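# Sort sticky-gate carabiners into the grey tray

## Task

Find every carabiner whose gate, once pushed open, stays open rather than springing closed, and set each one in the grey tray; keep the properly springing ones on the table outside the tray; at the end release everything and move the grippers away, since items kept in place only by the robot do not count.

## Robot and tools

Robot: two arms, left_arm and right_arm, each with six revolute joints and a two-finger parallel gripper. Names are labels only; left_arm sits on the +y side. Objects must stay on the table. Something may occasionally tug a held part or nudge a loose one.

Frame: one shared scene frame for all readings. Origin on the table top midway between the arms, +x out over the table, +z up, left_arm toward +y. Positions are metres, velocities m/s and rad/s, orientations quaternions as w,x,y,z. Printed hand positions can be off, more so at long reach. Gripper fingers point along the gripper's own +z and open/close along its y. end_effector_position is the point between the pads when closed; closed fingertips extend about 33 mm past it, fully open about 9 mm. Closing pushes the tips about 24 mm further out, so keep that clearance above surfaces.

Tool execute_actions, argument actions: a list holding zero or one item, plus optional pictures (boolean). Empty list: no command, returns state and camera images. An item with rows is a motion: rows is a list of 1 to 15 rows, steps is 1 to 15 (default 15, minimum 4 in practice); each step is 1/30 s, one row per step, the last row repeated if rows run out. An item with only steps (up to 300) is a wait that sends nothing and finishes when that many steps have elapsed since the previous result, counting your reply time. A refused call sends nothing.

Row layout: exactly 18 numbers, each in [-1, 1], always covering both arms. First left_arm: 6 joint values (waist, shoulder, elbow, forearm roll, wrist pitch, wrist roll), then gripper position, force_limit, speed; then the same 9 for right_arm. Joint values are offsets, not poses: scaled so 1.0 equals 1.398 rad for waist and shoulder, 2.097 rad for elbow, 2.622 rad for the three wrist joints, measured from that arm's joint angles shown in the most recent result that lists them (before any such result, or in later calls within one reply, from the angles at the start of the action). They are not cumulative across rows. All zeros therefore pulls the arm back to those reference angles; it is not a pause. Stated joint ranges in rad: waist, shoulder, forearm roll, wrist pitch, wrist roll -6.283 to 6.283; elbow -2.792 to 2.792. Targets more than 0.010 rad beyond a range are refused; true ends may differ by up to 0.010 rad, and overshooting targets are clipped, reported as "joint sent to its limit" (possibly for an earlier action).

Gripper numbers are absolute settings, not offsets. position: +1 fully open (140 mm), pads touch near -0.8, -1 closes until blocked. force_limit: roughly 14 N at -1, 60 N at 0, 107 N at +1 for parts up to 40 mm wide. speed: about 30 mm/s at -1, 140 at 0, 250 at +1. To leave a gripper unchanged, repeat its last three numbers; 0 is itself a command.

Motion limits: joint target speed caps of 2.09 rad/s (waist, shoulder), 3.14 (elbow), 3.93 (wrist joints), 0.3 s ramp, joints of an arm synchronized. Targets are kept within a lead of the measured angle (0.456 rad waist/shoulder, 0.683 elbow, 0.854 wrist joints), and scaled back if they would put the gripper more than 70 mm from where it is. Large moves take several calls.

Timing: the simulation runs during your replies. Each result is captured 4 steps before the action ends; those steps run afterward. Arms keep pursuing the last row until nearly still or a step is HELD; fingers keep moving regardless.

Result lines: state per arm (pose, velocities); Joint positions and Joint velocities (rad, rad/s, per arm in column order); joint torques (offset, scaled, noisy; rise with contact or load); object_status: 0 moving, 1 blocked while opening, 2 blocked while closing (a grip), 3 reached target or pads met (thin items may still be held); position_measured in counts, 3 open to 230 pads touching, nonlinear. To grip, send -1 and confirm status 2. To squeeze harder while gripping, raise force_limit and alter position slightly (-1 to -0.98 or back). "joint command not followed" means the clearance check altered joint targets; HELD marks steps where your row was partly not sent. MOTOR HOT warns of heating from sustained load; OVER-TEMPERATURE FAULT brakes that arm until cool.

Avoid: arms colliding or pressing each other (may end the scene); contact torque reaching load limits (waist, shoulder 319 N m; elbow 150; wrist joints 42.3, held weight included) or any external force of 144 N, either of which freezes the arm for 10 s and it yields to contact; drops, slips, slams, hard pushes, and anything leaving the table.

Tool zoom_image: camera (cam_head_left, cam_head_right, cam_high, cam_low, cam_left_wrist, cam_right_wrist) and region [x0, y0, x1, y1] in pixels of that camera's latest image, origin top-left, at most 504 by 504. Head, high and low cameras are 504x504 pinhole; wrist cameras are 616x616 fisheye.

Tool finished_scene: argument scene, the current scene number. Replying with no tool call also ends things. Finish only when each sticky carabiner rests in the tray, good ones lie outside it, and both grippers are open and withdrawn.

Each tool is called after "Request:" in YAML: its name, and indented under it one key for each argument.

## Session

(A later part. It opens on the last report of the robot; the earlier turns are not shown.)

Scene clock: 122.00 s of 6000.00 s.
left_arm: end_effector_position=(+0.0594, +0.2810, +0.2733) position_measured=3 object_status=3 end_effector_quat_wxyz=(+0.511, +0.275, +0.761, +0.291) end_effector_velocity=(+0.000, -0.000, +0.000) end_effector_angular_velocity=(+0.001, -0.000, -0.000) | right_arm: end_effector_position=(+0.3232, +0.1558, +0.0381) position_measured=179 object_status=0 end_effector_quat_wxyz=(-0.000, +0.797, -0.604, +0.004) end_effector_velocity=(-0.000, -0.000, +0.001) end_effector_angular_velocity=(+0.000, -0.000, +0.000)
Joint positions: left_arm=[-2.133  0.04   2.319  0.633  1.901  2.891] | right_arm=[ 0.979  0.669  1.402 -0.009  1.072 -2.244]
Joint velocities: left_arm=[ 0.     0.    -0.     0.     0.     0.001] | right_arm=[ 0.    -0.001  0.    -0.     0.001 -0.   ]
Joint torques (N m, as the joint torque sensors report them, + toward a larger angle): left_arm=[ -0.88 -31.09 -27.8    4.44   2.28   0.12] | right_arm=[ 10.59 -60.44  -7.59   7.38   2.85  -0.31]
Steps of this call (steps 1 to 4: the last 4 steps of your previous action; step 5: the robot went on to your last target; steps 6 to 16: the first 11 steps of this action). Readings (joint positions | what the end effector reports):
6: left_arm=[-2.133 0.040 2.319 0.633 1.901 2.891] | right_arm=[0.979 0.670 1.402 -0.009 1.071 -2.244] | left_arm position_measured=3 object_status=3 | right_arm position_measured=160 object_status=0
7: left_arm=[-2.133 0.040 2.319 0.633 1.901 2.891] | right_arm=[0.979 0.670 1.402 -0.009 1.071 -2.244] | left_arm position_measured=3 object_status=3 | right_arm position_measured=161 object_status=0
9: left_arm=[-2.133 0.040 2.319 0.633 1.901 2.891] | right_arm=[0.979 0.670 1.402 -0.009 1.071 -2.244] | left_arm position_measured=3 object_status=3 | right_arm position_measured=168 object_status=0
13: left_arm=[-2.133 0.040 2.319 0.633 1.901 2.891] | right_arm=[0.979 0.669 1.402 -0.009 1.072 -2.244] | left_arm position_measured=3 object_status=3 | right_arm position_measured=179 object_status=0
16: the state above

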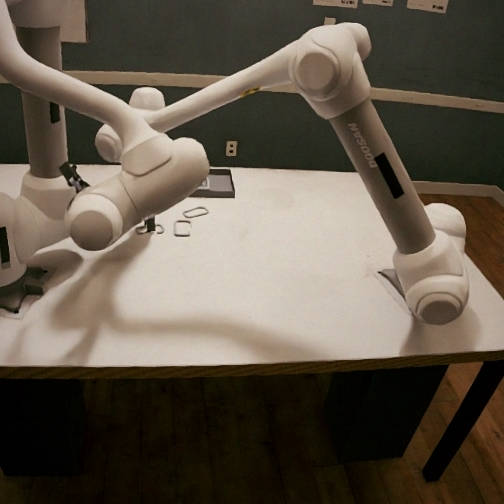

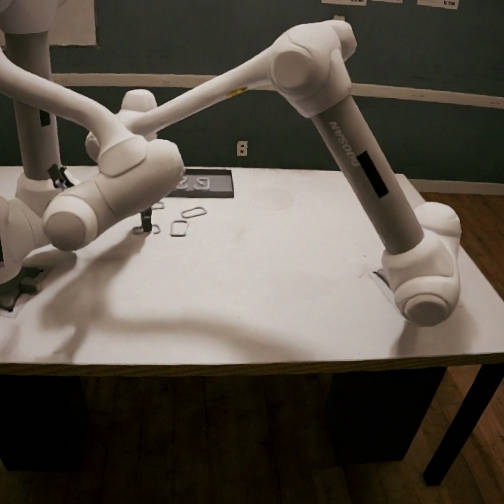

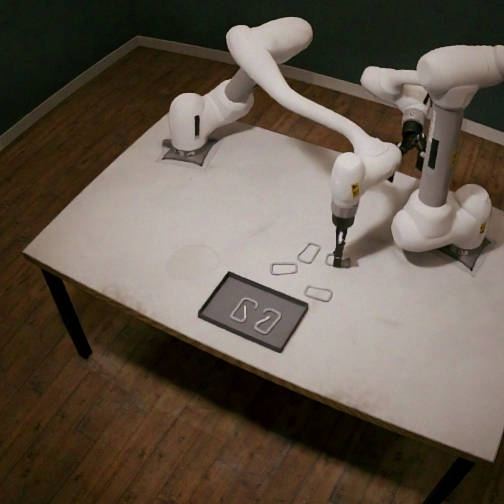

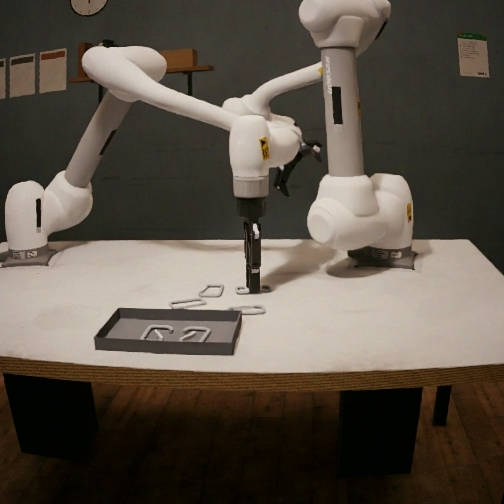

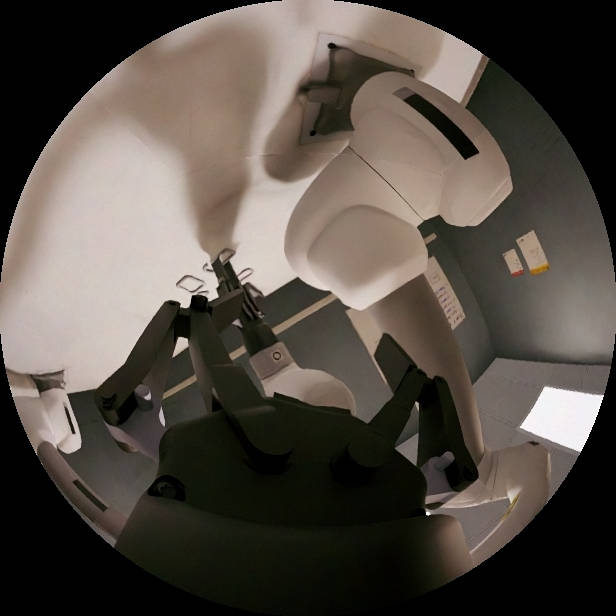

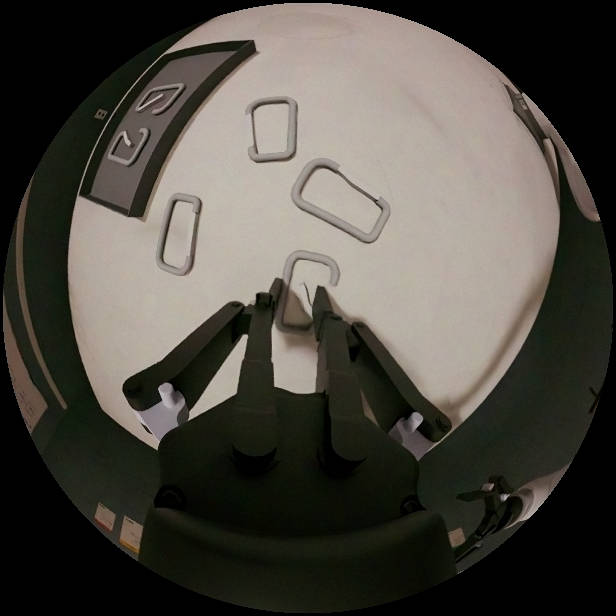

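Request:
execute_actions:
  actions:
    - {"rows":[[0,0,0,0,0,0,1,0,0,0,-0.0006,-0.0003,0,0.0006,0,-0.4,-0.5,-0.7],[0,0,0,0,0,0,1,0,0,0,-0.0006,-0.0003,0,0.0006,0,-0.4,-0.5,-0.7],[0,0,0,0,0,0,1,0,0,0,-0.0006,-0.0003,0,0.0006,0,-0.4,-0.5,-0.7],[0,0,0,0,0,0,1,0,0,0,-0.0006,-0.0003,0,0.0006,0,-0.4,-0.5,-0.7],[0,0,0,0,0,0,1,0,0,0,-0.0006,-0.0003,0,0.0006,0,-0.47,-0.5,-0.7]],"steps":15}
  pictures: true

Request:
zoom_image:
  camera: "cam_right_wrist"
  region: [220, 220, 400, 380]

Request:
execute_actions:
  actions:
    - {"rows":[[0,0,0,0,0,0,1,0,0,0,-0.0003,-0.00015,0,0.0003,0,0.15,-0.5,-0.2]],"steps":15}

Request:
execute_actions:
  actions:
    - {"steps":8}
  pictures: true

Request:
zoom_image:
  camera: "cam_right_wrist"
  region: [220, 220, 400, 380]

Scene clock: 122.63 s of 6000.00 s.
left_arm: end_effector_position=(+0.0594, +0.2810, +0.2733) position_measured=3 object_status=3 end_effector_quat_wxyz=(+0.511, +0.275, +0.761, +0.291) end_effector_velocity=(+0.000, +0.000, +0.000) end_effector_angular_velocity=(+0.000, +0.001, +0.000) | right_arm: end_effector_position=(+0.3231, +0.1556, +0.0389) position_measured=181 object_status=0 end_effector_quat_wxyz=(-0.000, +0.797, -0.604, +0.004) end_effector_velocity=(+0.000, +0.001, +0.002) end_effector_angular_velocity=(+0.003, -0.001, -0.000)
Joint positions: left_arm=[-2.133  0.04   2.319  0.633  1.901  2.891] | right_arm=[ 0.979  0.669  1.401 -0.009  1.073 -2.244]
Joint velocities: left_arm=[ 0.    -0.001 -0.    -0.     0.     0.001] | right_arm=[ 0.    -0.002 -0.001  0.    -0.     0.   ]
Joint torques (N m, as the joint torque sensors report them, + toward a larger angle): left_arm=[ -0.37 -31.34 -27.64   4.35   2.27   0.04] | right_arm=[  6.84 -88.05 -26.75   5.22   0.53  -0.17]
Steps of this call (steps 1 to 4: the last 4 steps of your previous action; steps 5 to 8: the robot went on to your last target; steps 9 to 19: the first 11 steps of this action). Readings (joint positions | what the end effector reports):
9: left_arm=[-2.133 0.040 2.319 0.633 1.901 2.891] | right_arm=[0.979 0.669 1.402 -0.009 1.072 -2.244] | left_arm position_measured=3 object_status=3 | right_arm position_measured=179 object_status=3
10: left_arm=[-2.133 0.040 2.319 0.633 1.901 2.891] | right_arm=[0.979 0.669 1.402 -0.009 1.072 -2.244] | left_arm position_measured=3 object_status=3 | right_arm position_measured=179 object_status=3
12: left_arm=[-2.133 0.040 2.319 0.633 1.901 2.891] | right_arm=[0.979 0.669 1.402 -0.009 1.073 -2.244] | left_arm position_measured=3 object_status=3 | right_arm position_measured=179 object_status=3
16: left_arm=[-2.133 0.040 2.319 0.633 1.901 2.891] | right_arm=[0.979 0.669 1.401 -0.009 1.073 -2.244] | left_arm position_measured=3 object_status=3 | right_arm position_measured=181 object_status=0
19: the state above

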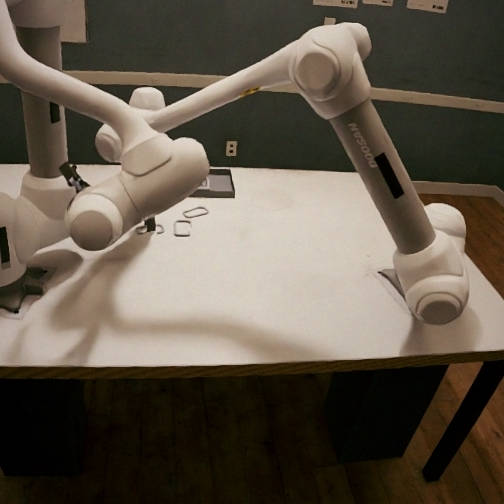

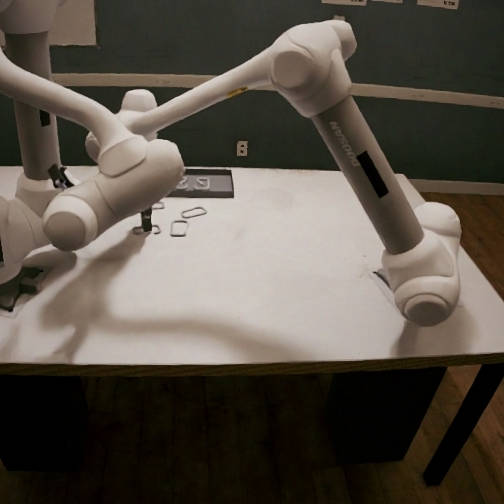

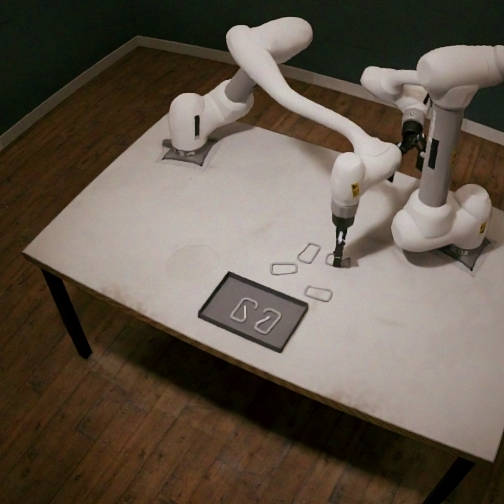

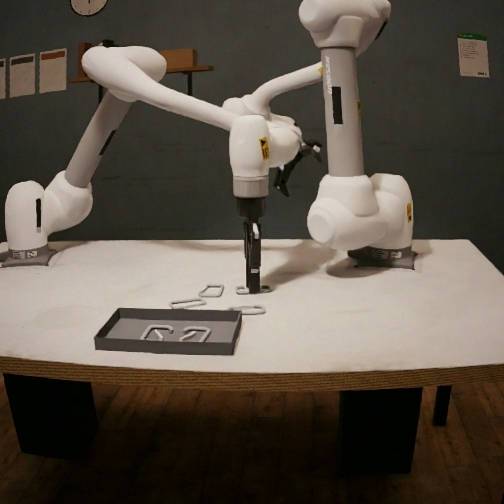

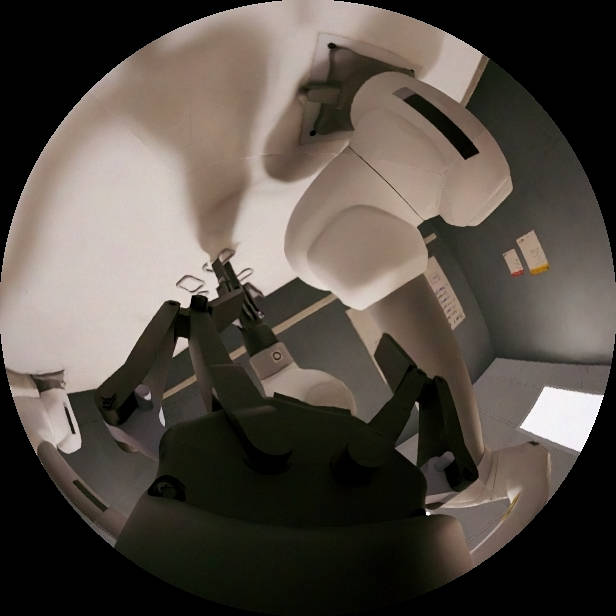

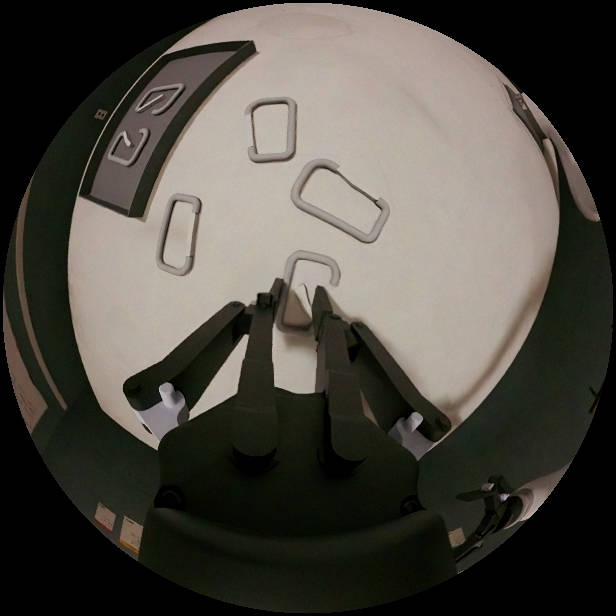

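Region (220, 220, 400, 380) of cam_right_wrist's 616x616 image, scaled by 2.800, with more detail than that image has.

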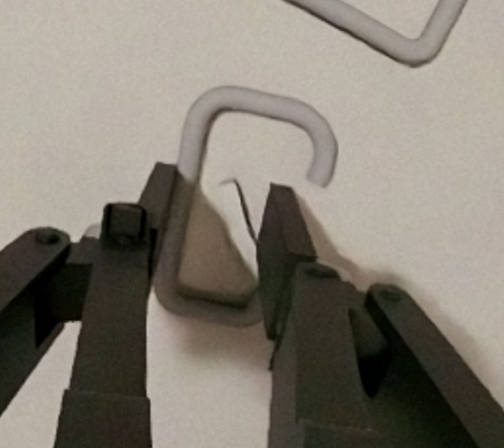

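Scene clock: 123.13 s of 6000.00 s.
left_arm: end_effector_position=(+0.0594, +0.2810, +0.2733) position_measured=3 object_status=3 end_effector_quat_wxyz=(+0.511, +0.275, +0.761, +0.291) end_effector_velocity=(-0.000, +0.000, -0.000) end_effector_angular_velocity=(+0.001, +0.001, -0.001) | right_arm: end_effector_position=(+0.3232, +0.1556, +0.0394) position_measured=121 object_status=0 end_effector_quat_wxyz=(-0.000, +0.797, -0.604, +0.004) end_effector_velocity=(-0.000, +0.000, -0.000) end_effector_angular_velocity=(-0.001, +0.000, +0.000)
Joint positions: left_arm=[-2.133  0.04   2.319  0.633  1.901  2.891] | right_arm=[ 0.979  0.668  1.401 -0.009  1.074 -2.244]
Joint velocities: left_arm=[-0.001 -0.001  0.    -0.001 -0.     0.001] | right_arm=[ 0.     0.001 -0.001  0.     0.001 -0.   ]
Joint torques (N m, as the joint torque sensors report them, + toward a larger angle): left_arm=[  0.2  -31.75 -27.64   4.34   2.2    0.05] | right_arm=[   3.01 -102.02  -35.1     3.97   -0.22   -0.26]
Steps of this call (steps 1 to 4: the last 4 steps of your previous action; steps 5 to 15: the first 11 steps of this action, its rows measured from where the robot was after step 4). Readings (joint positions | what the end effector reports):
4: left_arm=[-2.133 0.040 2.319 0.633 1.901 2.891] | right_arm=[0.979 0.669 1.401 -0.009 1.073 -2.244] | left_arm position_measured=3 object_status=3 | right_arm position_measured=181 object_status=2
5: left_arm=[-2.133 0.040 2.319 0.633 1.901 2.891] | right_arm=[0.979 0.669 1.401 -0.009 1.073 -2.244] | left_arm position_measured=3 object_status=3 | right_arm position_measured=181 object_status=0
6: left_arm=[-2.133 0.040 2.319 0.633 1.901 2.891] | right_arm=[0.979 0.669 1.401 -0.009 1.074 -2.244] | left_arm position_measured=3 object_status=3 | right_arm position_measured=181 object_status=0
8: left_arm=[-2.133 0.040 2.319 0.633 1.901 2.891] | right_arm=[0.979 0.668 1.401 -0.009 1.074 -2.244] | left_arm position_measured=3 object_status=3 | right_arm position_measured=166 object_status=0
12: left_arm=[-2.133 0.040 2.319 0.633 1.901 2.891] | right_arm=[0.979 0.668 1.401 -0.009 1.074 -2.244] | left_arm position_measured=3 object_status=3 | right_arm position_measured=140 object_status=0
15: the state above

Scene clock: 123.40 s of 6000.00 s.
left_arm: end_effector_position=(+0.0594, +0.2810, +0.2733) position_measured=3 object_status=3 end_effector_quat_wxyz=(+0.511, +0.275, +0.761, +0.291) end_effector_velocity=(-0.001, -0.000, -0.000) end_effector_angular_velocity=(+0.001, -0.000, -0.002) | right_arm: end_effector_position=(+0.3232, +0.1556, +0.0395) position_measured=110 object_status=3 end_effector_quat_wxyz=(-0.000, +0.797, -0.604, +0.004) end_effector_velocity=(-0.000, -0.000, -0.000) end_effector_angular_velocity=(-0.001, -0.000, +0.000)
Joint positions: left_arm=[-2.133  0.04   2.319  0.633  1.901  2.891] | right_arm=[ 0.979  0.668  1.401 -0.009  1.074 -2.244]
Joint velocities: left_arm=[-0.002  0.001  0.    -0.    -0.    -0.   ] | right_arm=[ 0.    -0.     0.001 -0.    -0.     0.   ]
Joint torques (N m, as the joint torque sensors report them, + toward a larger angle): left_arm=[ -0.04 -30.76 -27.86   4.34   2.23   0.03] | right_arm=[   2.18 -102.62  -34.11    4.08   -0.08   -0.51]
Kept back: nothing.
Steps of this call (steps 1 to 4: the last 4 steps of your previous action; steps 5 to 8: the robot went on to your last target). Readings (joint positions | what the end effector reports):
1: left_arm=[-2.133 0.040 2.319 0.633 1.901 2.891] | right_arm=[0.979 0.668 1.401 -0.009 1.074 -2.244] | left_arm position_measured=3 object_status=3 | right_arm position_measured=115 object_status=0
2: left_arm=[-2.133 0.040 2.319 0.633 1.901 2.891] | right_arm=[0.979 0.668 1.401 -0.009 1.074 -2.244] | left_arm position_measured=3 object_status=3 | right_arm position_measured=110 object_status=0
4: left_arm=[-2.133 0.040 2.319 0.633 1.901 2.891] | right_arm=[0.979 0.668 1.401 -0.009 1.074 -2.244] | left_arm position_measured=3 object_status=3 | right_arm position_measured=110 object_status=0
8: the state above

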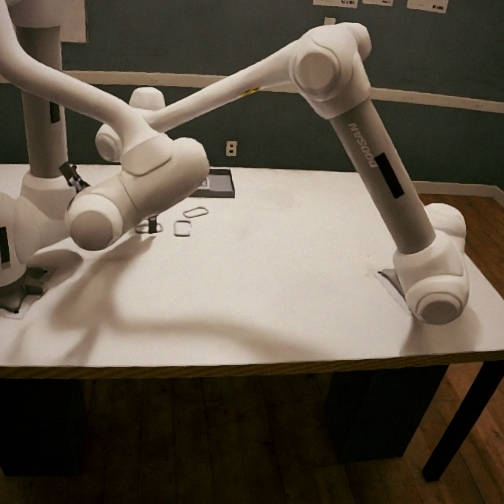

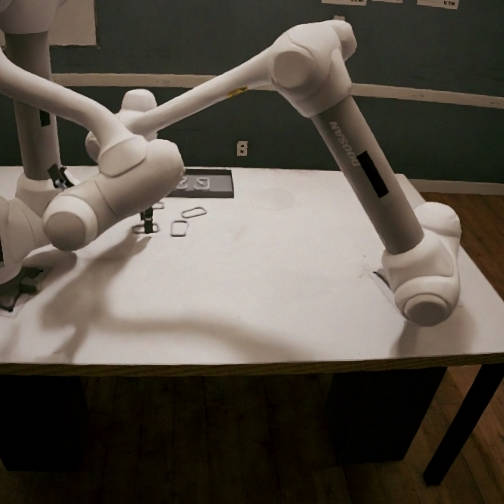

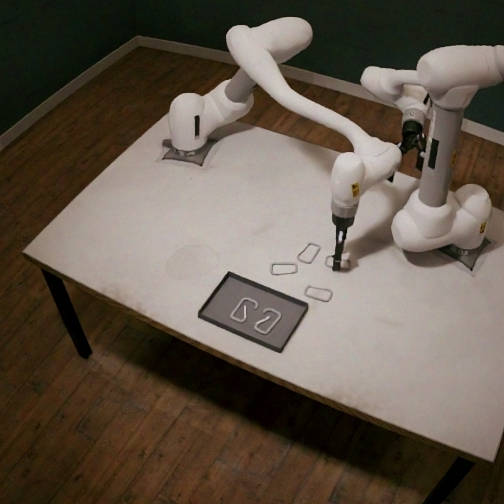

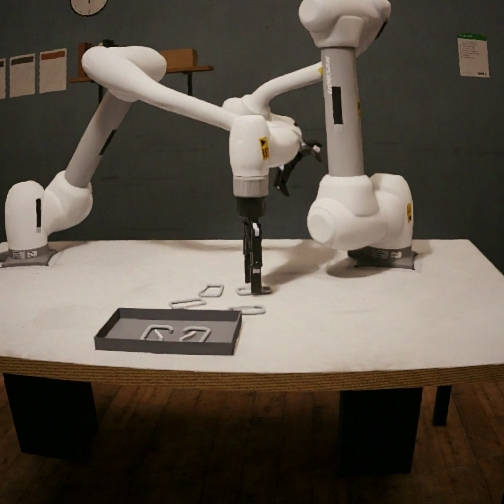

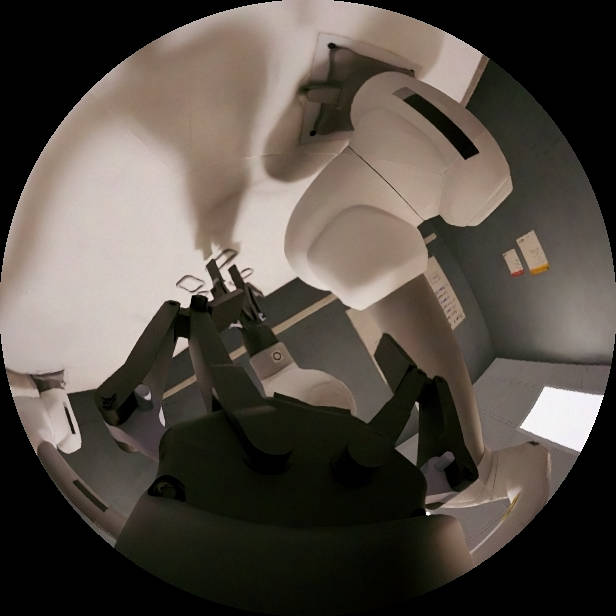

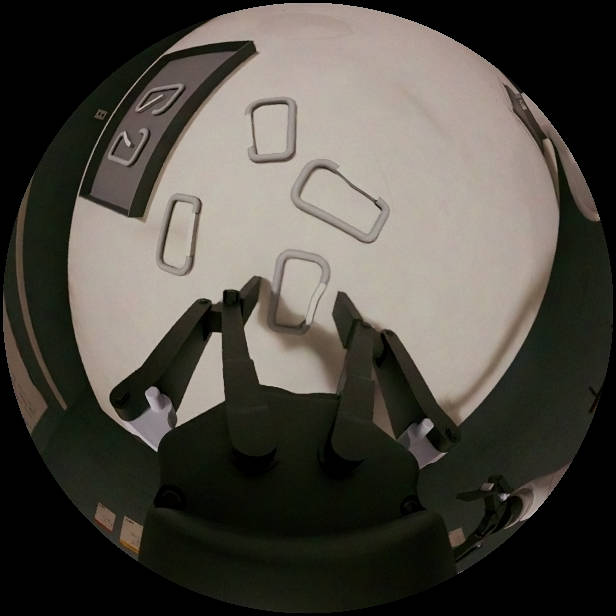

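Region (220, 220, 400, 380) of cam_right_wrist's 616x616 image, scaled by 2.800, with more detail than that image has.

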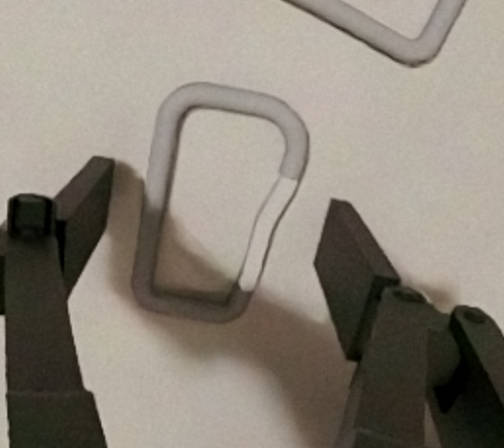

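Request:
execute_actions:
  actions:
    - {"rows":[[0,0,0,0,0,0,1,0,0,0,-0.07,-0.035,0,0.065,0,0.15,-0.5,-0.2]],"steps":15}

Request:
execute_actions:
  actions:
    - {"steps":10}

Request:
finished_scene:
  scene: 1

Scene clock: 123.90 s of 6000.00 s.
left_arm: end_effector_position=(+0.0594, +0.2810, +0.2733) position_measured=3 object_status=3 end_effector_quat_wxyz=(+0.511, +0.275, +0.761, +0.291) end_effector_velocity=(-0.000, -0.000, -0.000) end_effector_angular_velocity=(+0.003, -0.000, -0.001) | right_arm: end_effector_position=(+0.3194, +0.1464, +0.1580) position_measured=110 object_status=3 end_effector_quat_wxyz=(-0.001, +0.797, -0.604, +0.004) end_effector_velocity=(-0.006, -0.015, +0.065) end_effector_angular_velocity=(-0.016, +0.007, -0.001)
Joint positions: left_arm=[-2.133  0.04   2.319  0.633  1.901  2.891] | right_arm=[ 0.979  0.574  1.33  -0.009  1.238 -2.244]
Joint velocities: left_arm=[-0.     0.001 -0.    -0.     0.     0.003] | right_arm=[-0.    -0.051 -0.038  0.     0.107  0.   ]
Joint torques (N m, as the joint torque sensors report them, + toward a larger angle): left_arm=[ -0.48 -31.04 -27.73   4.35   2.31  -0.06] | right_arm=[  2.01 -72.14 -28.88   3.01   0.06  -0.43]
Steps of this call (steps 1 to 4: the robot went on to your last target; steps 5 to 15: the first 11 steps of this action). Readings (joint positions | what the end effector reports):
5: left_arm=[-2.133 0.040 2.319 0.633 1.901 2.891] | right_arm=[0.979 0.668 1.401 -0.009 1.074 -2.244] | left_arm position_measured=3 object_status=3 | right_arm position_measured=110 object_status=3
6: left_arm=[-2.133 0.040 2.319 0.633 1.901 2.891] | right_arm=[0.979 0.665 1.399 -0.009 1.081 -2.244] | left_arm position_measured=3 object_status=3 | right_arm position_measured=110 object_status=3
8: left_arm=[-2.133 0.040 2.319 0.633 1.901 2.891] | right_arm=[0.979 0.640 1.379 -0.009 1.125 -2.244] | left_arm position_measured=3 object_status=3 | right_arm position_measured=110 object_status=3
12: left_arm=[-2.133 0.040 2.319 0.633 1.901 2.891] | right_arm=[0.979 0.591 1.343 -0.009 1.208 -2.244] | left_arm position_measured=3 object_status=3 | right_arm position_measured=110 object_status=3
15: the state above

Scene clock: 124.23 s of 6000.00 s.
left_arm: end_effector_position=(+0.0594, +0.2810, +0.2733) position_measured=3 object_status=3 end_effector_quat_wxyz=(+0.511, +0.275, +0.761, +0.291) end_effector_velocity=(+0.000, +0.000, +0.000) end_effector_angular_velocity=(-0.001, +0.001, -0.000) | right_arm: end_effector_position=(+0.3191, +0.1456, +0.1622) position_measured=110 object_status=3 end_effector_quat_wxyz=(-0.001, +0.797, -0.604, +0.004) end_effector_velocity=(+0.000, -0.000, -0.001) end_effector_angular_velocity=(-0.001, +0.000, -0.000)
Joint positions: left_arm=[-2.133  0.04   2.319  0.633  1.901  2.891] | right_arm=[ 0.979  0.57   1.328 -0.009  1.244 -2.244]
Joint velocities: left_arm=[ 0.    -0.001 -0.     0.     0.    -0.   ] | right_arm=[-0.     0.001 -0.001  0.     0.001 -0.   ]
Joint torques (N m, as the joint torque sensors report them, + toward a larger angle): left_arm=[ -0.27 -30.65 -27.8    4.32   2.18   0.02] | right_arm=[  4.05 -98.51 -38.26   4.47  -0.25  -0.14]
Kept back: nothing.
Steps of this call (steps 1 to 4: the last 4 steps of your previous action; steps 5 to 10: the robot went on to your last target). Readings (joint positions | what the end effector reports):
1: left_arm=[-2.133 0.040 2.319 0.633 1.901 2.891] | right_arm=[0.979 0.572 1.329 -0.009 1.241 -2.244] | left_arm position_measured=3 object_status=3 | right_arm position_measured=110 object_status=3
2: left_arm=[-2.133 0.040 2.319 0.633 1.901 2.891] | right_arm=[0.979 0.572 1.329 -0.009 1.242 -2.244] | left_arm position_measured=3 object_status=3 | right_arm position_measured=110 object_status=3
4: left_arm=[-2.133 0.040 2.319 0.633 1.901 2.891] | right_arm=[0.979 0.571 1.328 -0.009 1.244 -2.244] | left_arm position_measured=3 object_status=3 | right_arm position_measured=110 object_status=3
8: left_arm=[-2.133 0.040 2.319 0.633 1.901 2.891] | right_arm=[0.979 0.570 1.328 -0.009 1.244 -2.244] | left_arm position_measured=3 object_status=3 | right_arm position_measured=110 object_status=3
10: the state above

The scene is finished: the task was done.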